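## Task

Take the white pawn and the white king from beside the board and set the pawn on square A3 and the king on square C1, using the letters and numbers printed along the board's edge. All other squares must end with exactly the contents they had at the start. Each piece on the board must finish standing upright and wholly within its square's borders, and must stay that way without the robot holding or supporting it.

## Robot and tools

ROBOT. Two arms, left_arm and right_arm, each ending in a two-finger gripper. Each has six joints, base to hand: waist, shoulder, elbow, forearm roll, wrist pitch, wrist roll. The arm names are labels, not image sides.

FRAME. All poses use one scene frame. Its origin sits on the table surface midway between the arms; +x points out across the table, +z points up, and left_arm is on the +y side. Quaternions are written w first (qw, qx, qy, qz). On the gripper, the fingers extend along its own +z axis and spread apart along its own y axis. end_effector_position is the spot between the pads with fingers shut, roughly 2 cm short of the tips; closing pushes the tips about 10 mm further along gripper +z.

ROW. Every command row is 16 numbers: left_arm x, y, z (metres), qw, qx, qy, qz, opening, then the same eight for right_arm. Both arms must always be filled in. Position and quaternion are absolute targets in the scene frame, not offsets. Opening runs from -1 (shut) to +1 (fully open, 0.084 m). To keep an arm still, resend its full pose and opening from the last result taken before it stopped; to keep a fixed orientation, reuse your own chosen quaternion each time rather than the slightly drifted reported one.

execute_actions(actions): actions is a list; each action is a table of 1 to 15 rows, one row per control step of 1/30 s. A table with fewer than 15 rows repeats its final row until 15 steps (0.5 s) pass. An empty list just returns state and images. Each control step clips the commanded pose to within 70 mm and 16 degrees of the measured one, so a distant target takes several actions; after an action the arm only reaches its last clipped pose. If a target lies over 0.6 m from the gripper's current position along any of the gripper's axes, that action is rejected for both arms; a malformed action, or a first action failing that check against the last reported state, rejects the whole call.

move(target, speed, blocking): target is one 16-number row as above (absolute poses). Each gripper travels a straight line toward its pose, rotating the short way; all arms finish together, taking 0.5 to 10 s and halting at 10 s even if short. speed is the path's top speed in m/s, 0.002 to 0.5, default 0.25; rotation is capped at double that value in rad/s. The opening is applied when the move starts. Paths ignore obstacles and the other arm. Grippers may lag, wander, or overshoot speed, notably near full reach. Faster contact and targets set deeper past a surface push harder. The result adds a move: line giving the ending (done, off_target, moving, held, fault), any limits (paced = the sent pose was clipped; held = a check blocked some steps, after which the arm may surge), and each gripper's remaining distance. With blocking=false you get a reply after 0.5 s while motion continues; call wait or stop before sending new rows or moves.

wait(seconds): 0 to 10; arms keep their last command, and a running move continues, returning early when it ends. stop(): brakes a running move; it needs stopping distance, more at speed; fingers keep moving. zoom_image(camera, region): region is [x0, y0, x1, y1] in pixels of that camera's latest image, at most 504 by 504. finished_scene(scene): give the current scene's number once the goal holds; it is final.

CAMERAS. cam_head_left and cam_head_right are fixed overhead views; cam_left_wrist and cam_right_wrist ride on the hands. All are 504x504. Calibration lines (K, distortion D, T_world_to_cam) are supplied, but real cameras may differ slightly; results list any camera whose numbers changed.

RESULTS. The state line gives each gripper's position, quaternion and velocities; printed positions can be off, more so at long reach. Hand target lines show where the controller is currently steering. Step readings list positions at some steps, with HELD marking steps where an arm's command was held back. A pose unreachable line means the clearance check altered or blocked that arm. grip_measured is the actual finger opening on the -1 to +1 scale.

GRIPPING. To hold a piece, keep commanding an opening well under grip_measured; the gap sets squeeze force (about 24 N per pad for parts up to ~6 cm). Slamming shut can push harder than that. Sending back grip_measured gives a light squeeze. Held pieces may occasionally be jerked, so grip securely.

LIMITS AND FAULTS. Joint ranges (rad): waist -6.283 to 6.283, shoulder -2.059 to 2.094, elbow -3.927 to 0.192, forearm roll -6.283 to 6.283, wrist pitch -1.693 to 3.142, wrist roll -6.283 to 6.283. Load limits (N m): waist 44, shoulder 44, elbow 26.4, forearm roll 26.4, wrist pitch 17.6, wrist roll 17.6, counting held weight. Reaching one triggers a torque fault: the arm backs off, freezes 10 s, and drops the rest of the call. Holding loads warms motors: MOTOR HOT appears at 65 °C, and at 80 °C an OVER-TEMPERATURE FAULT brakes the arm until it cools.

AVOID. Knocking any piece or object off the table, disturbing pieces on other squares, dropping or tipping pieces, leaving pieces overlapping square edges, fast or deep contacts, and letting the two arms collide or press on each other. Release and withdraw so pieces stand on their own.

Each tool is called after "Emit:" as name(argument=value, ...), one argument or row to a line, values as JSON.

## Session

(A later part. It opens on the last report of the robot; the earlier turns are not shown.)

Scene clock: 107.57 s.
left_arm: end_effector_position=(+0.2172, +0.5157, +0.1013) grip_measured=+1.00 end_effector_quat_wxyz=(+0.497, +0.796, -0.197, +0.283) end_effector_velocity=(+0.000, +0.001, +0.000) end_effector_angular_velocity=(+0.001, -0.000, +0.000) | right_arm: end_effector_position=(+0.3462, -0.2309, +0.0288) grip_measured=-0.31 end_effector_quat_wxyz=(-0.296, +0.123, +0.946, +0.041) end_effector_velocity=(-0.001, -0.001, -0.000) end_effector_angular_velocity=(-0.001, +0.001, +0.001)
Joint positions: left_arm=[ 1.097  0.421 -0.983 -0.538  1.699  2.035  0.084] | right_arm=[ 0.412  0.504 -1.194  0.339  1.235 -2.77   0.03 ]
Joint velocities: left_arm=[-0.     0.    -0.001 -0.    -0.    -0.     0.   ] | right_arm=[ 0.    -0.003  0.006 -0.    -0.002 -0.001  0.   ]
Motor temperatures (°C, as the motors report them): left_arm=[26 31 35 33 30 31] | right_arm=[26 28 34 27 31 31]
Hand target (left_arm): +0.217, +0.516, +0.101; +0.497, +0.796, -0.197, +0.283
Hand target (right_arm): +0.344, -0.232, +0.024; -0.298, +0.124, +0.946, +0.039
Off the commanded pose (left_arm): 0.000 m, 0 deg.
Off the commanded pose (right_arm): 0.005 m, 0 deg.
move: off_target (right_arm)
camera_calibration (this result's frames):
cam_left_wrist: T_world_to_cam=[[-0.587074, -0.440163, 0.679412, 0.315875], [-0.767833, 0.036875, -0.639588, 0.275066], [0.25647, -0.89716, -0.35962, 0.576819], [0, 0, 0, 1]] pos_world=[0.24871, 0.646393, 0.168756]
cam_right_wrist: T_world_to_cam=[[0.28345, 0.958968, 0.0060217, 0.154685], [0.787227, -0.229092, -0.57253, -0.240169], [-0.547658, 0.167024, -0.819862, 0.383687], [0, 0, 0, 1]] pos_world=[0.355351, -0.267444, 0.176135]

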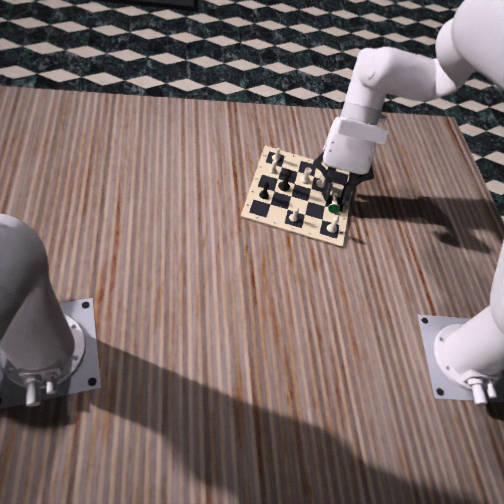

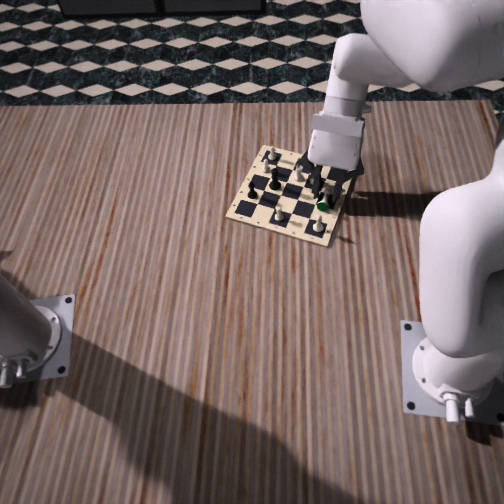

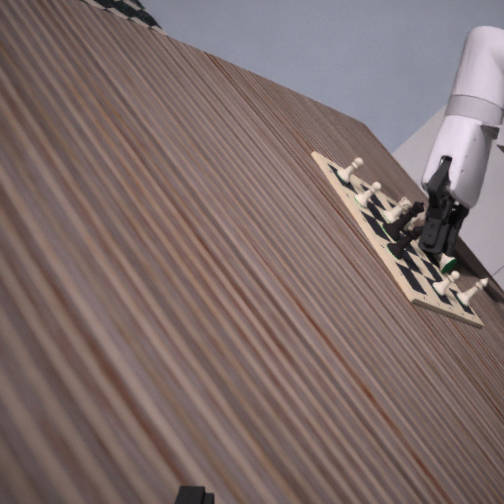

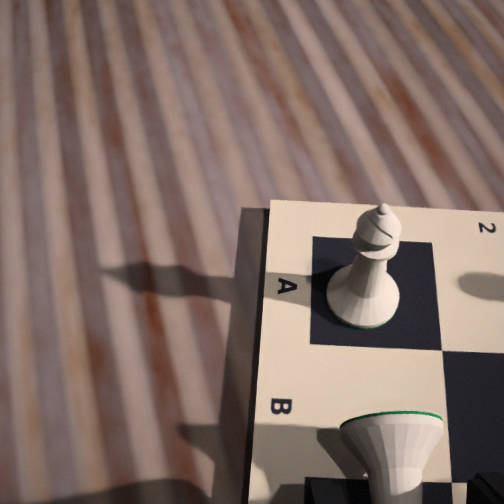

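Emit:
move(
  target=[0.2172,0.5157,0.1013,0.497,0.796,-0.197,0.283,1,0.34,-0.233,0.028,-0.298,0.124,0.944,0.039,-1],
  speed=0.03,
)

Emit:
move(
  target=[0.2172,0.5157,0.1013,0.497,0.796,-0.197,0.283,1,0.34,-0.233,0.14,-0.298,0.124,0.944,0.039,-1],
)

Emit:
move(
  target=[0.2172,0.5157,0.1013,0.497,0.796,-0.197,0.283,1,0.2,-0.05,0.12,0.472,0.114,0.87,-0.062,-1],
  speed=0.4,
)

Emit:
move(
  target=[0.2172,0.5157,0.1013,0.497,0.796,-0.197,0.283,1,0.2,-0.05,0.037,0.472,0.114,0.87,-0.062,-1],
  speed=0.1,
)

Emit:
move(
  target=[0.2172,0.5157,0.1013,0.497,0.796,-0.197,0.283,1,0.2,-0.05,0.037,0.472,0.114,0.87,-0.062,0],
)

Emit:
move(
  target=[0.2172,0.5157,0.1013,0.497,0.796,-0.197,0.283,1,0.2,-0.05,0.13,0.472,0.114,0.87,-0.062,0],
)

Emit:
move(
  target=[0.2172,0.5157,0.1013,0.497,0.796,-0.197,0.283,1,0.22,-0.055,0.13,0,0.13,0.99,0,0],
  speed=0.4,
)

Scene clock: 125.60 s.
left_arm: end_effector_position=(+0.2172, +0.5157, +0.1013) grip_measured=+1.00 end_effector_quat_wxyz=(+0.497, +0.796, -0.197, +0.283) end_effector_velocity=(+0.000, +0.000, +0.000) end_effector_angular_velocity=(+0.001, -0.000, -0.000) | right_arm: end_effector_position=(+0.3412, -0.2326, +0.0294) grip_measured=-0.70 end_effector_quat_wxyz=(-0.297, +0.124, +0.946, +0.040) end_effector_velocity=(-0.001, +0.000, +0.000) end_effector_angular_velocity=(-0.000, +0.004, +0.001)
Joint positions: left_arm=[ 1.097  0.421 -0.983 -0.538  1.699  2.035  0.084] | right_arm=[ 0.412  0.49  -1.173  0.338  1.229 -2.77   0.013]
Joint velocities: left_arm=[-0.     0.    -0.001 -0.     0.    -0.     0.   ] | right_arm=[ 0.001  0.     0.    -0.     0.003 -0.     0.   ]
Motor temperatures (°C, as the motors report them): left_arm=[26 31 35 33 30 31] | right_arm=[26 27 32 27 32 31]
Hand target (left_arm): +0.217, +0.516, +0.101; +0.497, +0.796, -0.197, +0.283
Hand target (right_arm): +0.340, -0.233, +0.028; -0.298, +0.124, +0.945, +0.039
Off the commanded pose (left_arm): 0.000 m, 0 deg.
Off the commanded pose (right_arm): 0.002 m, 0 deg.
move: done
camera_calibration (this result's frames):
cam_left_wrist: T_world_to_cam=[[-0.587074, -0.440163, 0.679412, 0.315875], [-0.767833, 0.036875, -0.639588, 0.275066], [0.25647, -0.89716, -0.35962, 0.576819], [0, 0, 0, 1]] pos_world=[0.24871, 0.646393, 0.168756]
cam_right_wrist: T_world_to_cam=[[0.283861, 0.95886, 0.00331014, 0.157637], [0.786173, -0.23076, -0.573308, -0.236262], [-0.548958, 0.165342, -0.819333, 0.381817], [0, 0, 0, 1]] pos_world=[0.350597, -0.268802, 0.176862]

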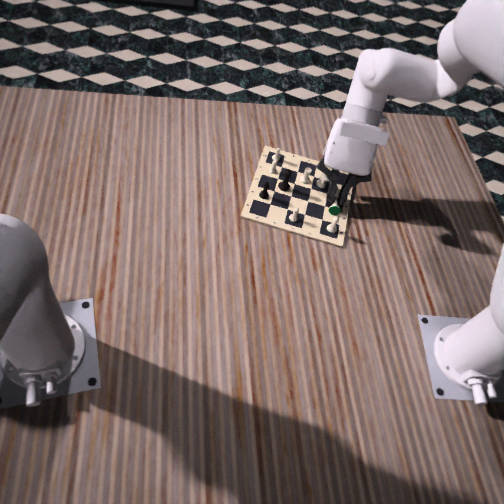

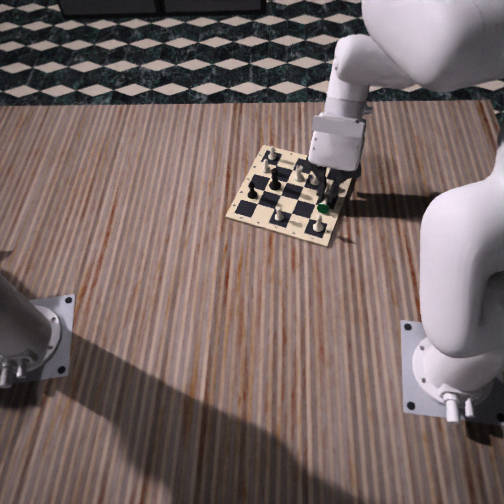

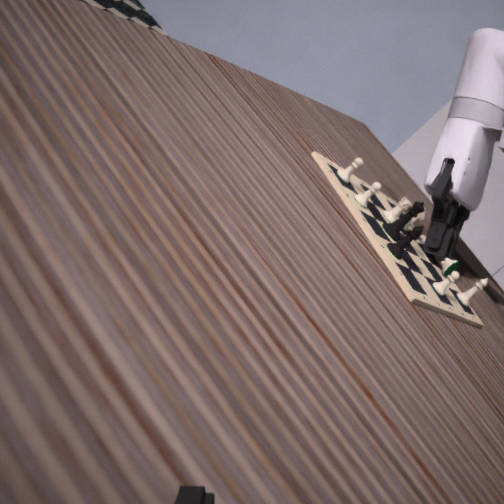

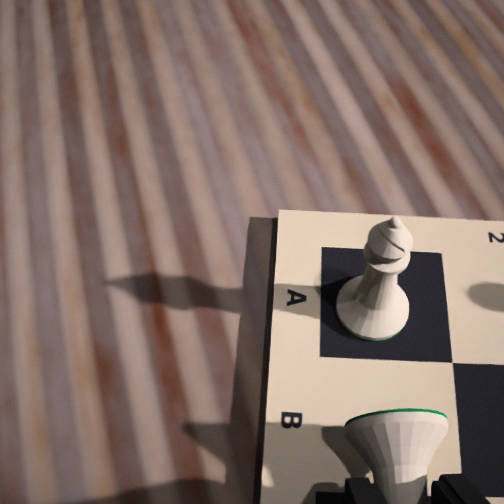

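Scene clock: 126.50 s.
left_arm: end_effector_position=(+0.2172, +0.5157, +0.1013) grip_measured=+1.00 end_effector_quat_wxyz=(+0.497, +0.796, -0.197, +0.283) end_effector_velocity=(+0.000, -0.000, +0.000) end_effector_angular_velocity=(-0.001, +0.000, -0.001) | right_arm: end_effector_position=(+0.3395, -0.2331, +0.1392) grip_measured=-0.70 end_effector_quat_wxyz=(-0.300, +0.124, +0.945, +0.039) end_effector_velocity=(+0.005, +0.002, +0.007) end_effector_angular_velocity=(+0.006, -0.019, +0.000)
Joint positions: left_arm=[ 1.097  0.421 -0.983 -0.538  1.699  2.035  0.084] | right_arm=[ 0.4    0.294 -1.234  0.313  1.482 -2.693  0.013]
Joint velocities: left_arm=[-0.001 -0.     0.    -0.     0.    -0.     0.   ] | right_arm=[ 0.    -0.01  -0.011  0.     0.001  0.    -0.   ]
Motor temperatures (°C, as the motors report them): left_arm=[26 31 35 33 30 31] | right_arm=[26 27 32 27 32 31]
Hand target (left_arm): +0.217, +0.516, +0.101; +0.497, +0.796, -0.197, +0.283
Hand target (right_arm): +0.340, -0.233, +0.140; -0.299, +0.124, +0.945, +0.039
Off the commanded pose (left_arm): 0.000 m, 0 deg.
Off the commanded pose (right_arm): 0.001 m, 0 deg.
move: done
camera_calibration (this result's frames):
cam_left_wrist: T_world_to_cam=[[-0.587074, -0.440163, 0.679412, 0.315875], [-0.767833, 0.0368751, -0.639588, 0.275066], [0.256469, -0.89716, -0.35962, 0.576819], [0, 0, 0, 1]] pos_world=[0.24871, 0.646393, 0.168756]
cam_right_wrist: T_world_to_cam=[[0.283513, 0.958968, -0.0001527, 0.158848], [0.782551, -0.231448, -0.577967, -0.170395], [-0.554287, 0.163741, -0.81606, 0.471912], [0, 0, 0, 1]] pos_world=[0.349882, -0.26904, 0.28665]

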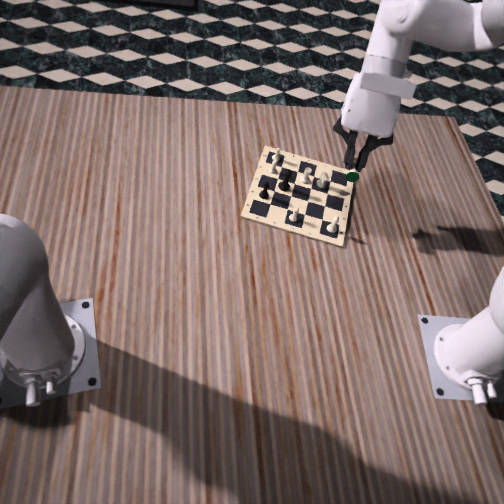

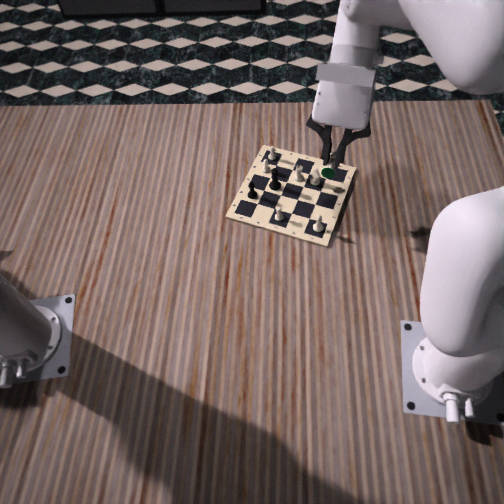

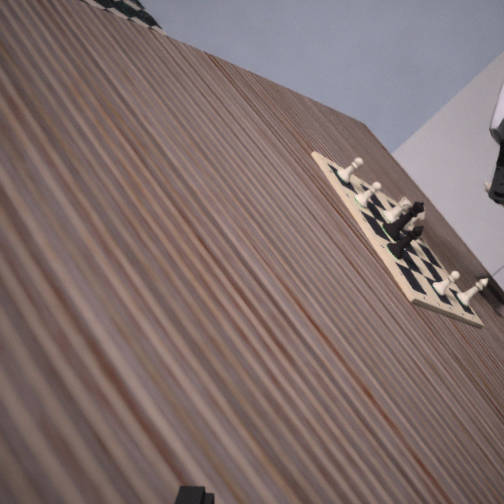

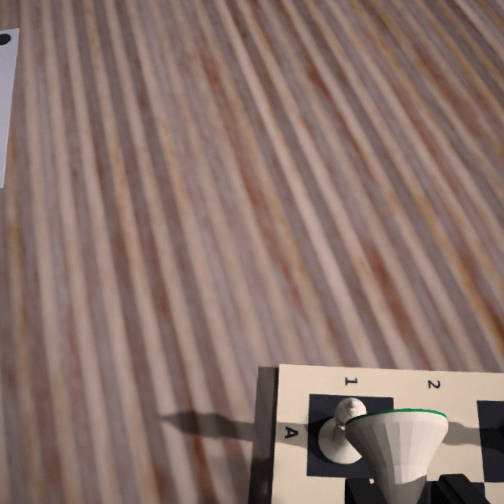

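Scene clock: 129.00 s.
left_arm: end_effector_position=(+0.2172, +0.5157, +0.1013) grip_measured=+1.00 end_effector_quat_wxyz=(+0.497, +0.796, -0.197, +0.283) end_effector_velocity=(-0.000, +0.001, +0.000) end_effector_angular_velocity=(+0.002, +0.000, -0.001) | right_arm: end_effector_position=(+0.1997, -0.0503, +0.1201) grip_measured=-0.70 end_effector_quat_wxyz=(+0.472, +0.115, +0.872, -0.061) end_effector_velocity=(-0.001, +0.000, -0.001) end_effector_angular_velocity=(-0.003, -0.003, +0.002)
Joint positions: left_arm=[ 1.097  0.421 -0.983 -0.538  1.699  2.035  0.084] | right_arm=[ 1.579  0.195 -0.835 -1.081  1.208 -0.678  0.013]
Joint velocities: left_arm=[ 0.     0.    -0.002  0.001 -0.    -0.     0.   ] | right_arm=[ 0.004  0.003 -0.    -0.001  0.003  0.002 -0.   ]
Motor temperatures (°C, as the motors report them): left_arm=[26 31 35 33 30 31] | right_arm=[26 27 33 27 31 31]
Hand target (left_arm): +0.217, +0.516, +0.101; +0.497, +0.796, -0.197, +0.283
Hand target (right_arm): +0.199, -0.050, +0.120; +0.472, +0.114, +0.872, -0.061
Off the commanded pose (left_arm): 0.000 m, 0 deg.
Off the commanded pose (right_arm): 0.000 m, 0 deg.
move: done
camera_calibration (this result's frames):
cam_left_wrist: T_world_to_cam=[[-0.587074, -0.440163, 0.679412, 0.315875], [-0.767833, 0.0368749, -0.639588, 0.275066], [0.256469, -0.89716, -0.35962, 0.576819], [0, 0, 0, 1]] pos_world=[0.24871, 0.646393, 0.168756]
cam_right_wrist: T_world_to_cam=[[0.255377, 0.966412, 0.0288003, 0.0257076], [0.524916, -0.163603, 0.835282, -0.144577], [0.811939, -0.198194, -0.549066, 0.0257559], [0, 0, 0, 1]] pos_world=[0.0484133, -0.0433927, 0.134164]

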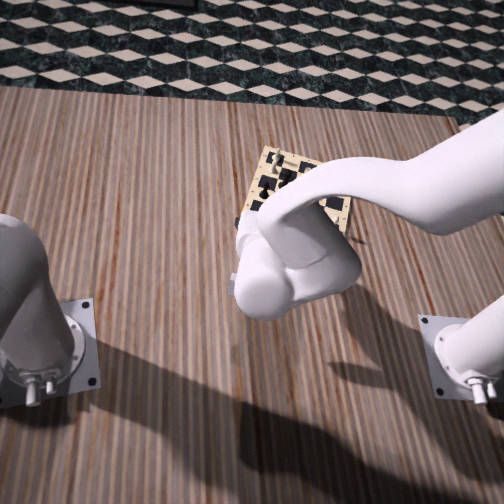

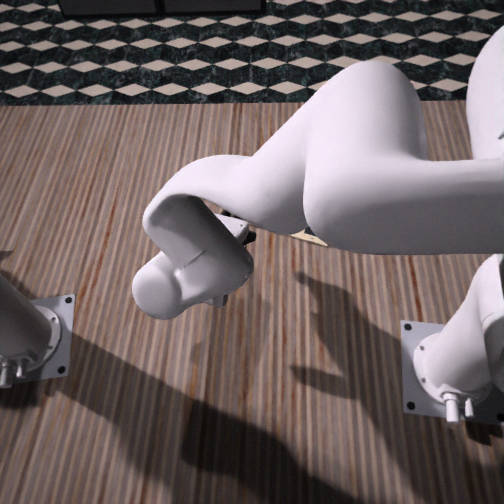

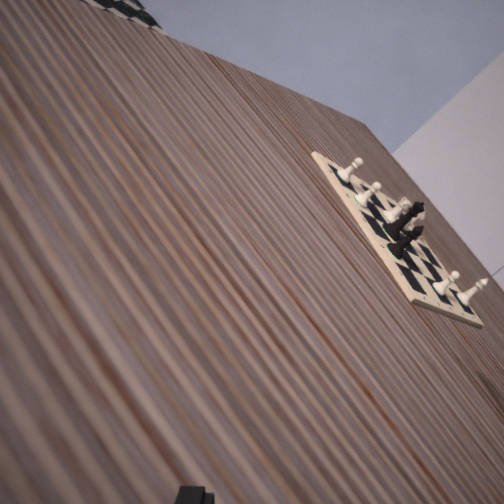

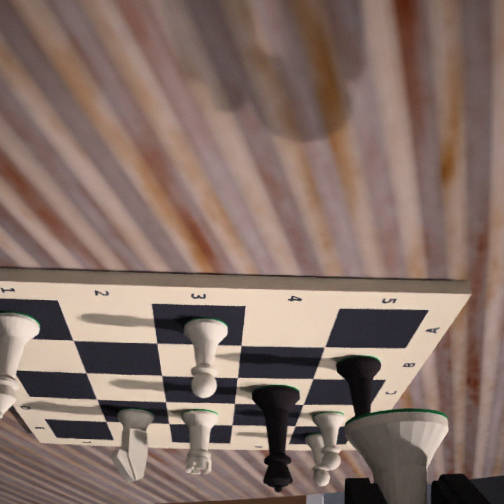

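Scene clock: 130.17 s.
left_arm: end_effector_position=(+0.2172, +0.5157, +0.1013) grip_measured=+1.00 end_effector_quat_wxyz=(+0.497, +0.796, -0.197, +0.283) end_effector_velocity=(+0.000, +0.001, +0.000) end_effector_angular_velocity=(+0.002, -0.001, +0.001) | right_arm: end_effector_position=(+0.2002, -0.0495, +0.0381) grip_measured=-0.70 end_effector_quat_wxyz=(+0.473, +0.115, +0.871, -0.061) end_effector_velocity=(-0.001, -0.000, -0.002) end_effector_angular_velocity=(-0.001, +0.003, +0.002)
Joint positions: left_arm=[ 1.097  0.421 -0.983 -0.538  1.699  2.035  0.084] | right_arm=[ 1.563  0.423 -0.878 -1.165  1.124 -0.5    0.013]
Joint velocities: left_arm=[ 0.001 -0.    -0.002 -0.     0.     0.     0.   ] | right_arm=[-0.     0.003  0.001 -0.001 -0.004  0.001 -0.   ]
Motor temperatures (°C, as the motors report them): left_arm=[26 31 35 33 30 31] | right_arm=[26 27 33 27 31 31]
Hand target (left_arm): +0.217, +0.516, +0.101; +0.497, +0.796, -0.197, +0.283
Hand target (right_arm): +0.200, -0.050, +0.037; +0.473, +0.114, +0.871, -0.062
Off the commanded pose (left_arm): 0.000 m, 0 deg.
Off the commanded pose (right_arm): 0.001 m, 0 deg.
move: done
camera_calibration (this result's frames):
cam_left_wrist: T_world_to_cam=[[-0.587074, -0.440163, 0.679412, 0.315875], [-0.767833, 0.0368751, -0.639588, 0.275066], [0.25647, -0.89716, -0.35962, 0.576819], [0, 0, 0, 1]] pos_world=[0.24871, 0.646393, 0.168756]
cam_right_wrist: T_world_to_cam=[[0.256301, 0.96618, 0.028382, 0.027064], [0.522232, -0.163123, 0.837057, -0.0757418], [0.813377, -0.199717, -0.546379, -0.0200403], [0, 0, 0, 1]] pos_world=[0.0489186, -0.0425063, 0.0516825]

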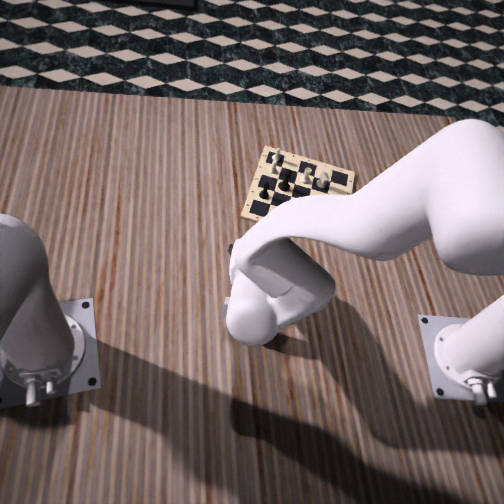

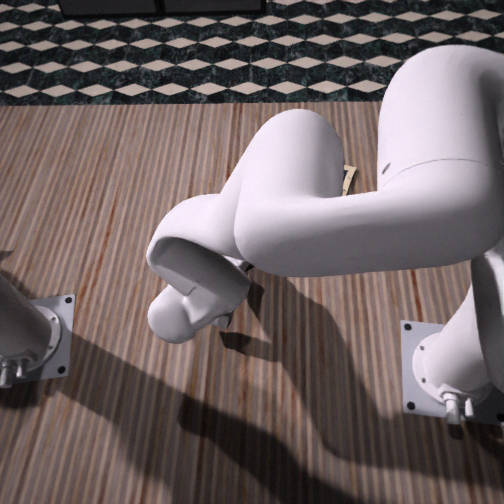

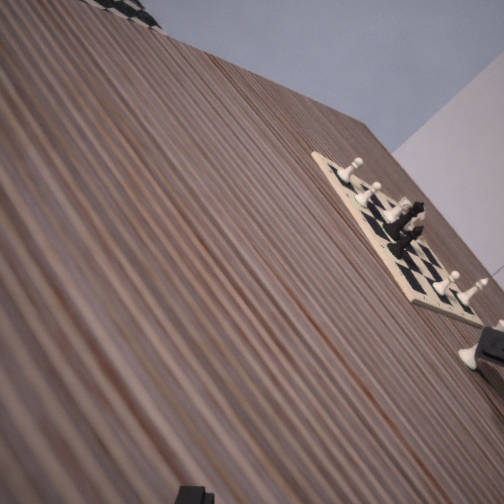

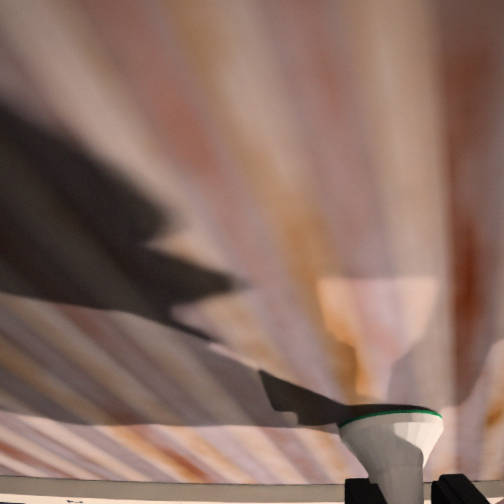

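Scene clock: 130.87 s.
left_arm: end_effector_position=(+0.2172, +0.5157, +0.1013) grip_measured=+1.00 end_effector_quat_wxyz=(+0.497, +0.796, -0.197, +0.283) end_effector_velocity=(+0.000, -0.000, +0.000) end_effector_angular_velocity=(-0.000, +0.000, -0.001) | right_arm: end_effector_position=(+0.2000, -0.0500, +0.0370) grip_measured=-0.01 end_effector_quat_wxyz=(+0.473, +0.114, +0.872, -0.062) end_effector_velocity=(-0.000, +0.000, -0.000) end_effector_angular_velocity=(+0.000, +0.001, +0.001)
Joint positions: left_arm=[ 1.097  0.421 -0.983 -0.538  1.699  2.035  0.084] | right_arm=[ 1.563  0.425 -0.878 -1.165  1.123 -0.5    0.044]
Joint velocities: left_arm=[-0.  0. -0.  0.  0. -0.  0.] | right_arm=[ 0.    -0.     0.001  0.    -0.001 -0.    -0.   ]
Motor temperatures (°C, as the motors report them): left_arm=[26 31 35 33 30 31] | right_arm=[26 27 33 27 31 31]
Hand target (left_arm): +0.217, +0.516, +0.101; +0.497, +0.796, -0.197, +0.283
Hand target (right_arm): +0.200, -0.050, +0.037; +0.473, +0.114, +0.872, -0.062
Off the commanded pose (left_arm): 0.000 m, 0 deg.
Off the commanded pose (right_arm): 0.000 m, 0 deg.
move: done
camera_calibration (this result's frames):
cam_left_wrist: T_world_to_cam=[[-0.587074, -0.440163, 0.679412, 0.315875], [-0.767833, 0.036875, -0.639588, 0.275066], [0.25647, -0.89716, -0.35962, 0.576819], [0, 0, 0, 1]] pos_world=[0.24871, 0.646393, 0.168756]
cam_right_wrist: T_world_to_cam=[[0.255747, 0.966387, 0.0262611, 0.0278057], [0.523512, -0.161278, 0.836615, -0.0749278], [0.812729, -0.200213, -0.547162, -0.0203939], [0, 0, 0, 1]] pos_world=[0.0486891, -0.0430384, 0.0507967]

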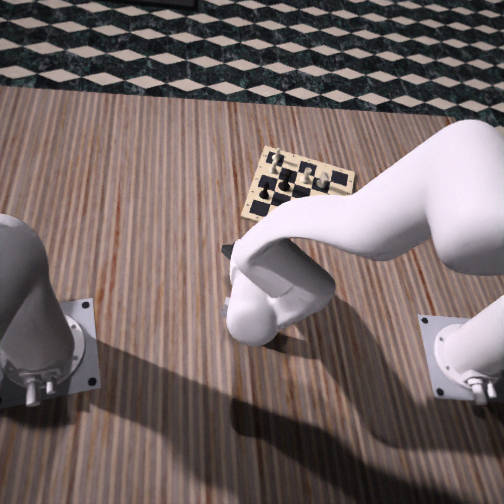

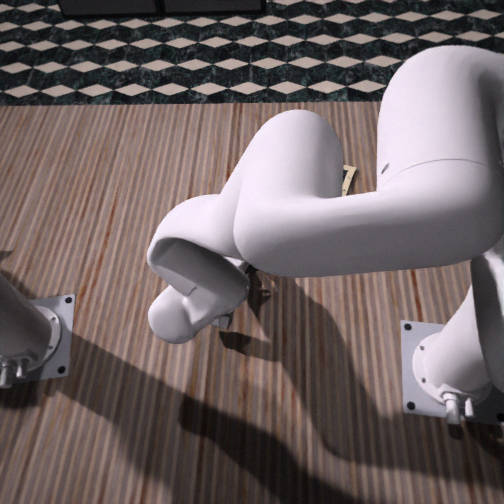

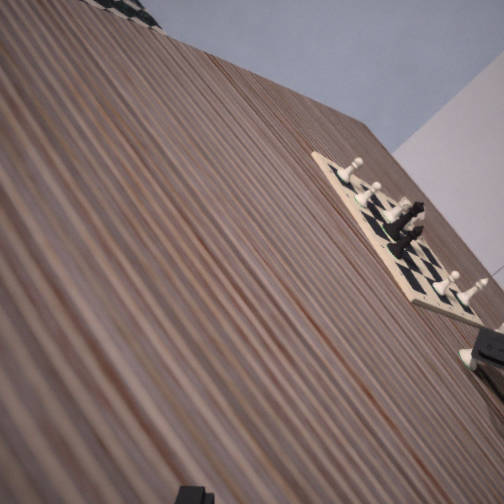

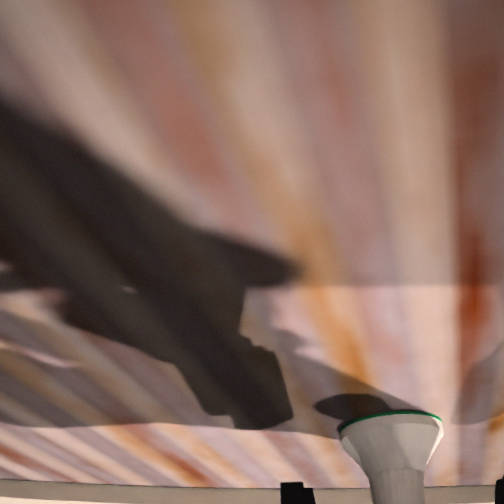

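Scene clock: 131.73 s.
left_arm: end_effector_position=(+0.2172, +0.5157, +0.1013) grip_measured=+1.00 end_effector_quat_wxyz=(+0.497, +0.796, -0.197, +0.283) end_effector_velocity=(-0.001, -0.001, -0.000) end_effector_angular_velocity=(-0.003, +0.001, +0.002) | right_arm: end_effector_position=(+0.2000, -0.0501, +0.1295) grip_measured=-0.01 end_effector_quat_wxyz=(+0.473, +0.114, +0.872, -0.063) end_effector_velocity=(+0.000, +0.004, +0.004) end_effector_angular_velocity=(+0.012, -0.001, +0.001)
Joint positions: left_arm=[ 1.097  0.421 -0.983 -0.538  1.699  2.035  0.084] | right_arm=[ 1.581  0.175 -0.837 -1.072  1.223 -0.701  0.044]
Joint velocities: left_arm=[ 0.002  0.     0.002 -0.     0.    -0.001  0.   ] | right_arm=[ 0.001 -0.007 -0.006 -0.    -0.    -0.    -0.   ]
Motor temperatures (°C, as the motors report them): left_arm=[26 31 35 33 30 31] | right_arm=[26 27 33 27 31 31]
Hand target (left_arm): +0.217, +0.516, +0.101; +0.497, +0.796, -0.197, +0.283
Hand target (right_arm): +0.200, -0.050, +0.130; +0.473, +0.114, +0.872, -0.062
Off the commanded pose (left_arm): 0.000 m, 0 deg.
Off the commanded pose (right_arm): 0.001 m, 0 deg.
move: done
camera_calibration (this result's frames):
cam_left_wrist: T_world_to_cam=[[-0.587074, -0.440163, 0.679412, 0.315875], [-0.767833, 0.0368748, -0.639588, 0.275066], [0.25647, -0.89716, -0.35962, 0.576819], [0, 0, 0, 1]] pos_world=[0.24871, 0.646393, 0.168756]
cam_right_wrist: T_world_to_cam=[[0.255414, 0.966509, 0.0249895, 0.0257472], [0.523705, -0.160031, 0.836734, -0.152336], [0.81271, -0.200627, -0.547039, 0.0301474], [0, 0, 0, 1]] pos_world=[0.048702, -0.043215, 0.143313]

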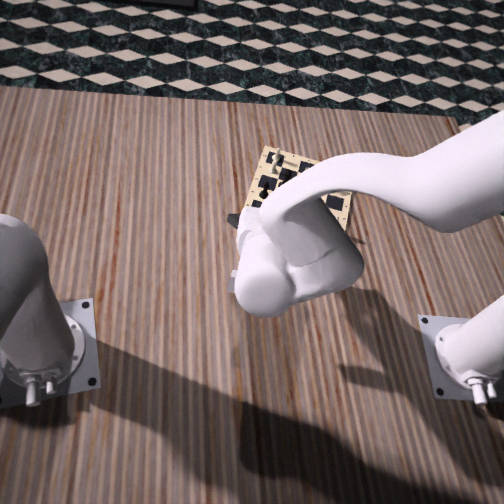

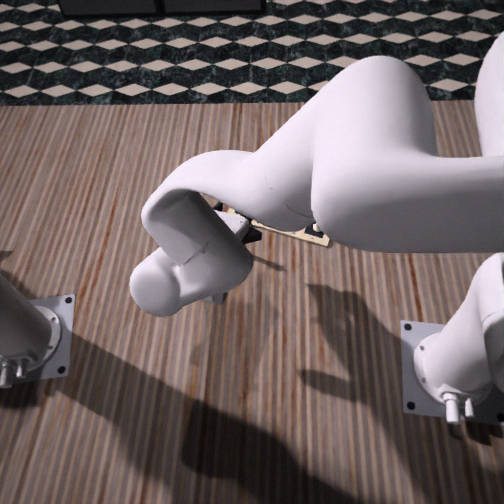

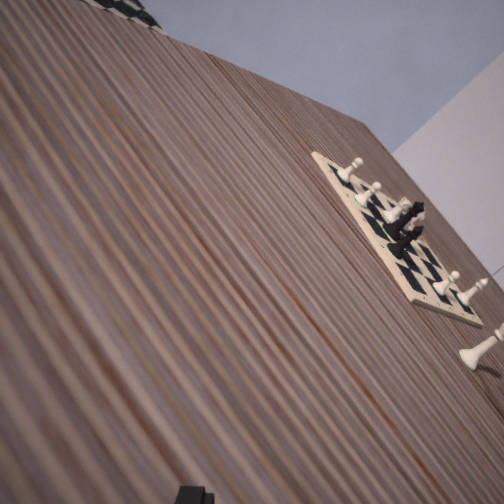

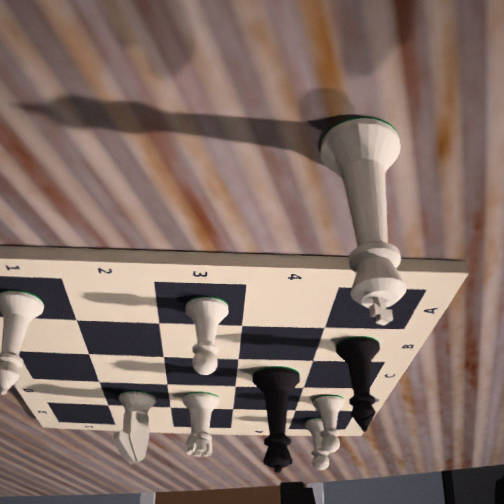

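Scene clock: 133.47 s.
left_arm: end_effector_position=(+0.2172, +0.5157, +0.1013) grip_measured=+1.00 end_effector_quat_wxyz=(+0.497, +0.796, -0.197, +0.283) end_effector_velocity=(+0.000, -0.000, -0.000) end_effector_angular_velocity=(+0.001, +0.001, -0.004) | right_arm: end_effector_position=(+0.2202, -0.0546, +0.1304) grip_measured=-0.01 end_effector_quat_wxyz=(+0.001, +0.131, +0.991, -0.000) end_effector_velocity=(+0.000, +0.000, +0.001) end_effector_angular_velocity=(+0.002, +0.003, -0.001)
Joint positions: left_arm=[ 1.097  0.421 -0.983 -0.538  1.699  2.035  0.084] | right_arm=[ 1.095  0.008 -0.853 -0.002  0.846 -1.88   0.044]
Joint velocities: left_arm=[-0.002 -0.    -0.     0.002 -0.    -0.     0.   ] | right_arm=[-0.002 -0.    -0.002  0.005  0.002 -0.004 -0.   ]
Motor temperatures (°C, as the motors report them): left_arm=[26 31 35 33 30 31] | right_arm=[26 27 33 27 31 31]
Hand target (left_arm): +0.217, +0.516, +0.101; +0.497, +0.796, -0.197, +0.283
Hand target (right_arm): +0.220, -0.055, +0.130; +0.000, +0.131, +0.991, -0.000
Off the commanded pose (left_arm): 0.000 m, 0 deg.
Off the commanded pose (right_arm): 0.001 m, 0 deg.
move: done
camera_calibration (this result's frames):
cam_left_wrist: T_world_to_cam=[[-0.587074, -0.440163, 0.679412, 0.315875], [-0.767833, 0.036875, -0.639588, 0.275066], [0.256469, -0.89716, -0.35962, 0.576819], [0, 0, 0, 1]] pos_world=[0.24871, 0.646393, 0.168756]
cam_right_wrist: T_world_to_cam=[[0.279401, 0.960049, 0.0155454, 0.0205012], [0.960169, -0.279416, -0.00123439, -0.157791], [0.00315856, 0.0152711, -0.999878, 0.262467], [0, 0, 0, 1]] pos_world=[0.144949, -0.0677796, 0.261922]

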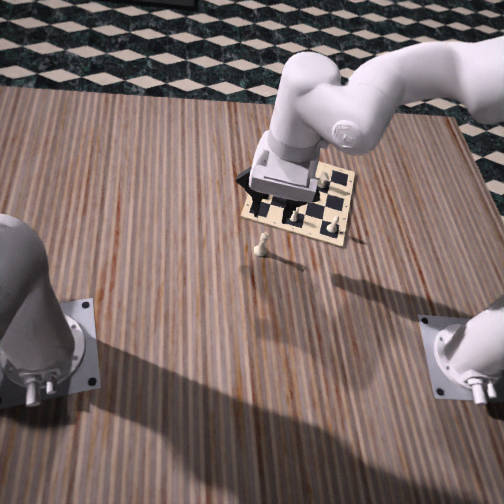

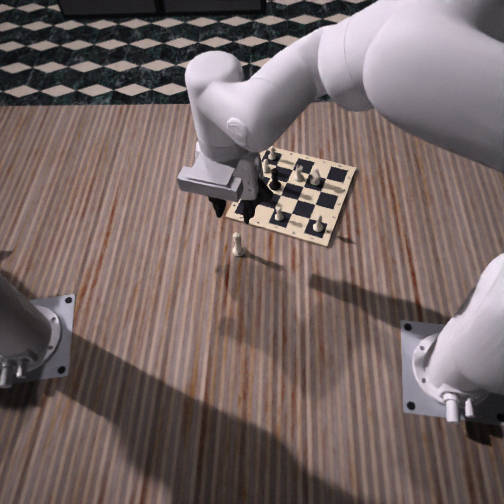

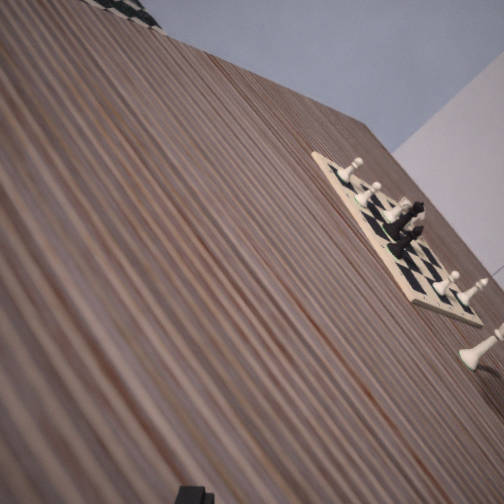

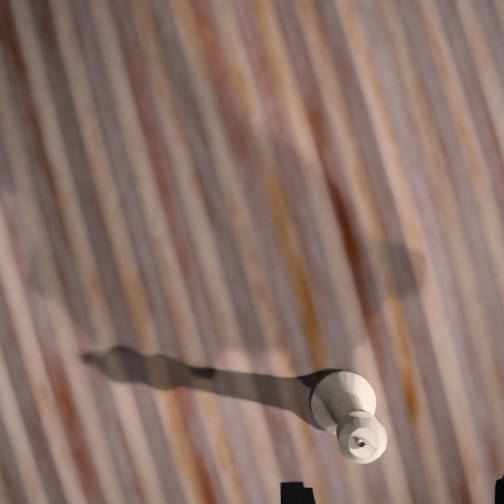

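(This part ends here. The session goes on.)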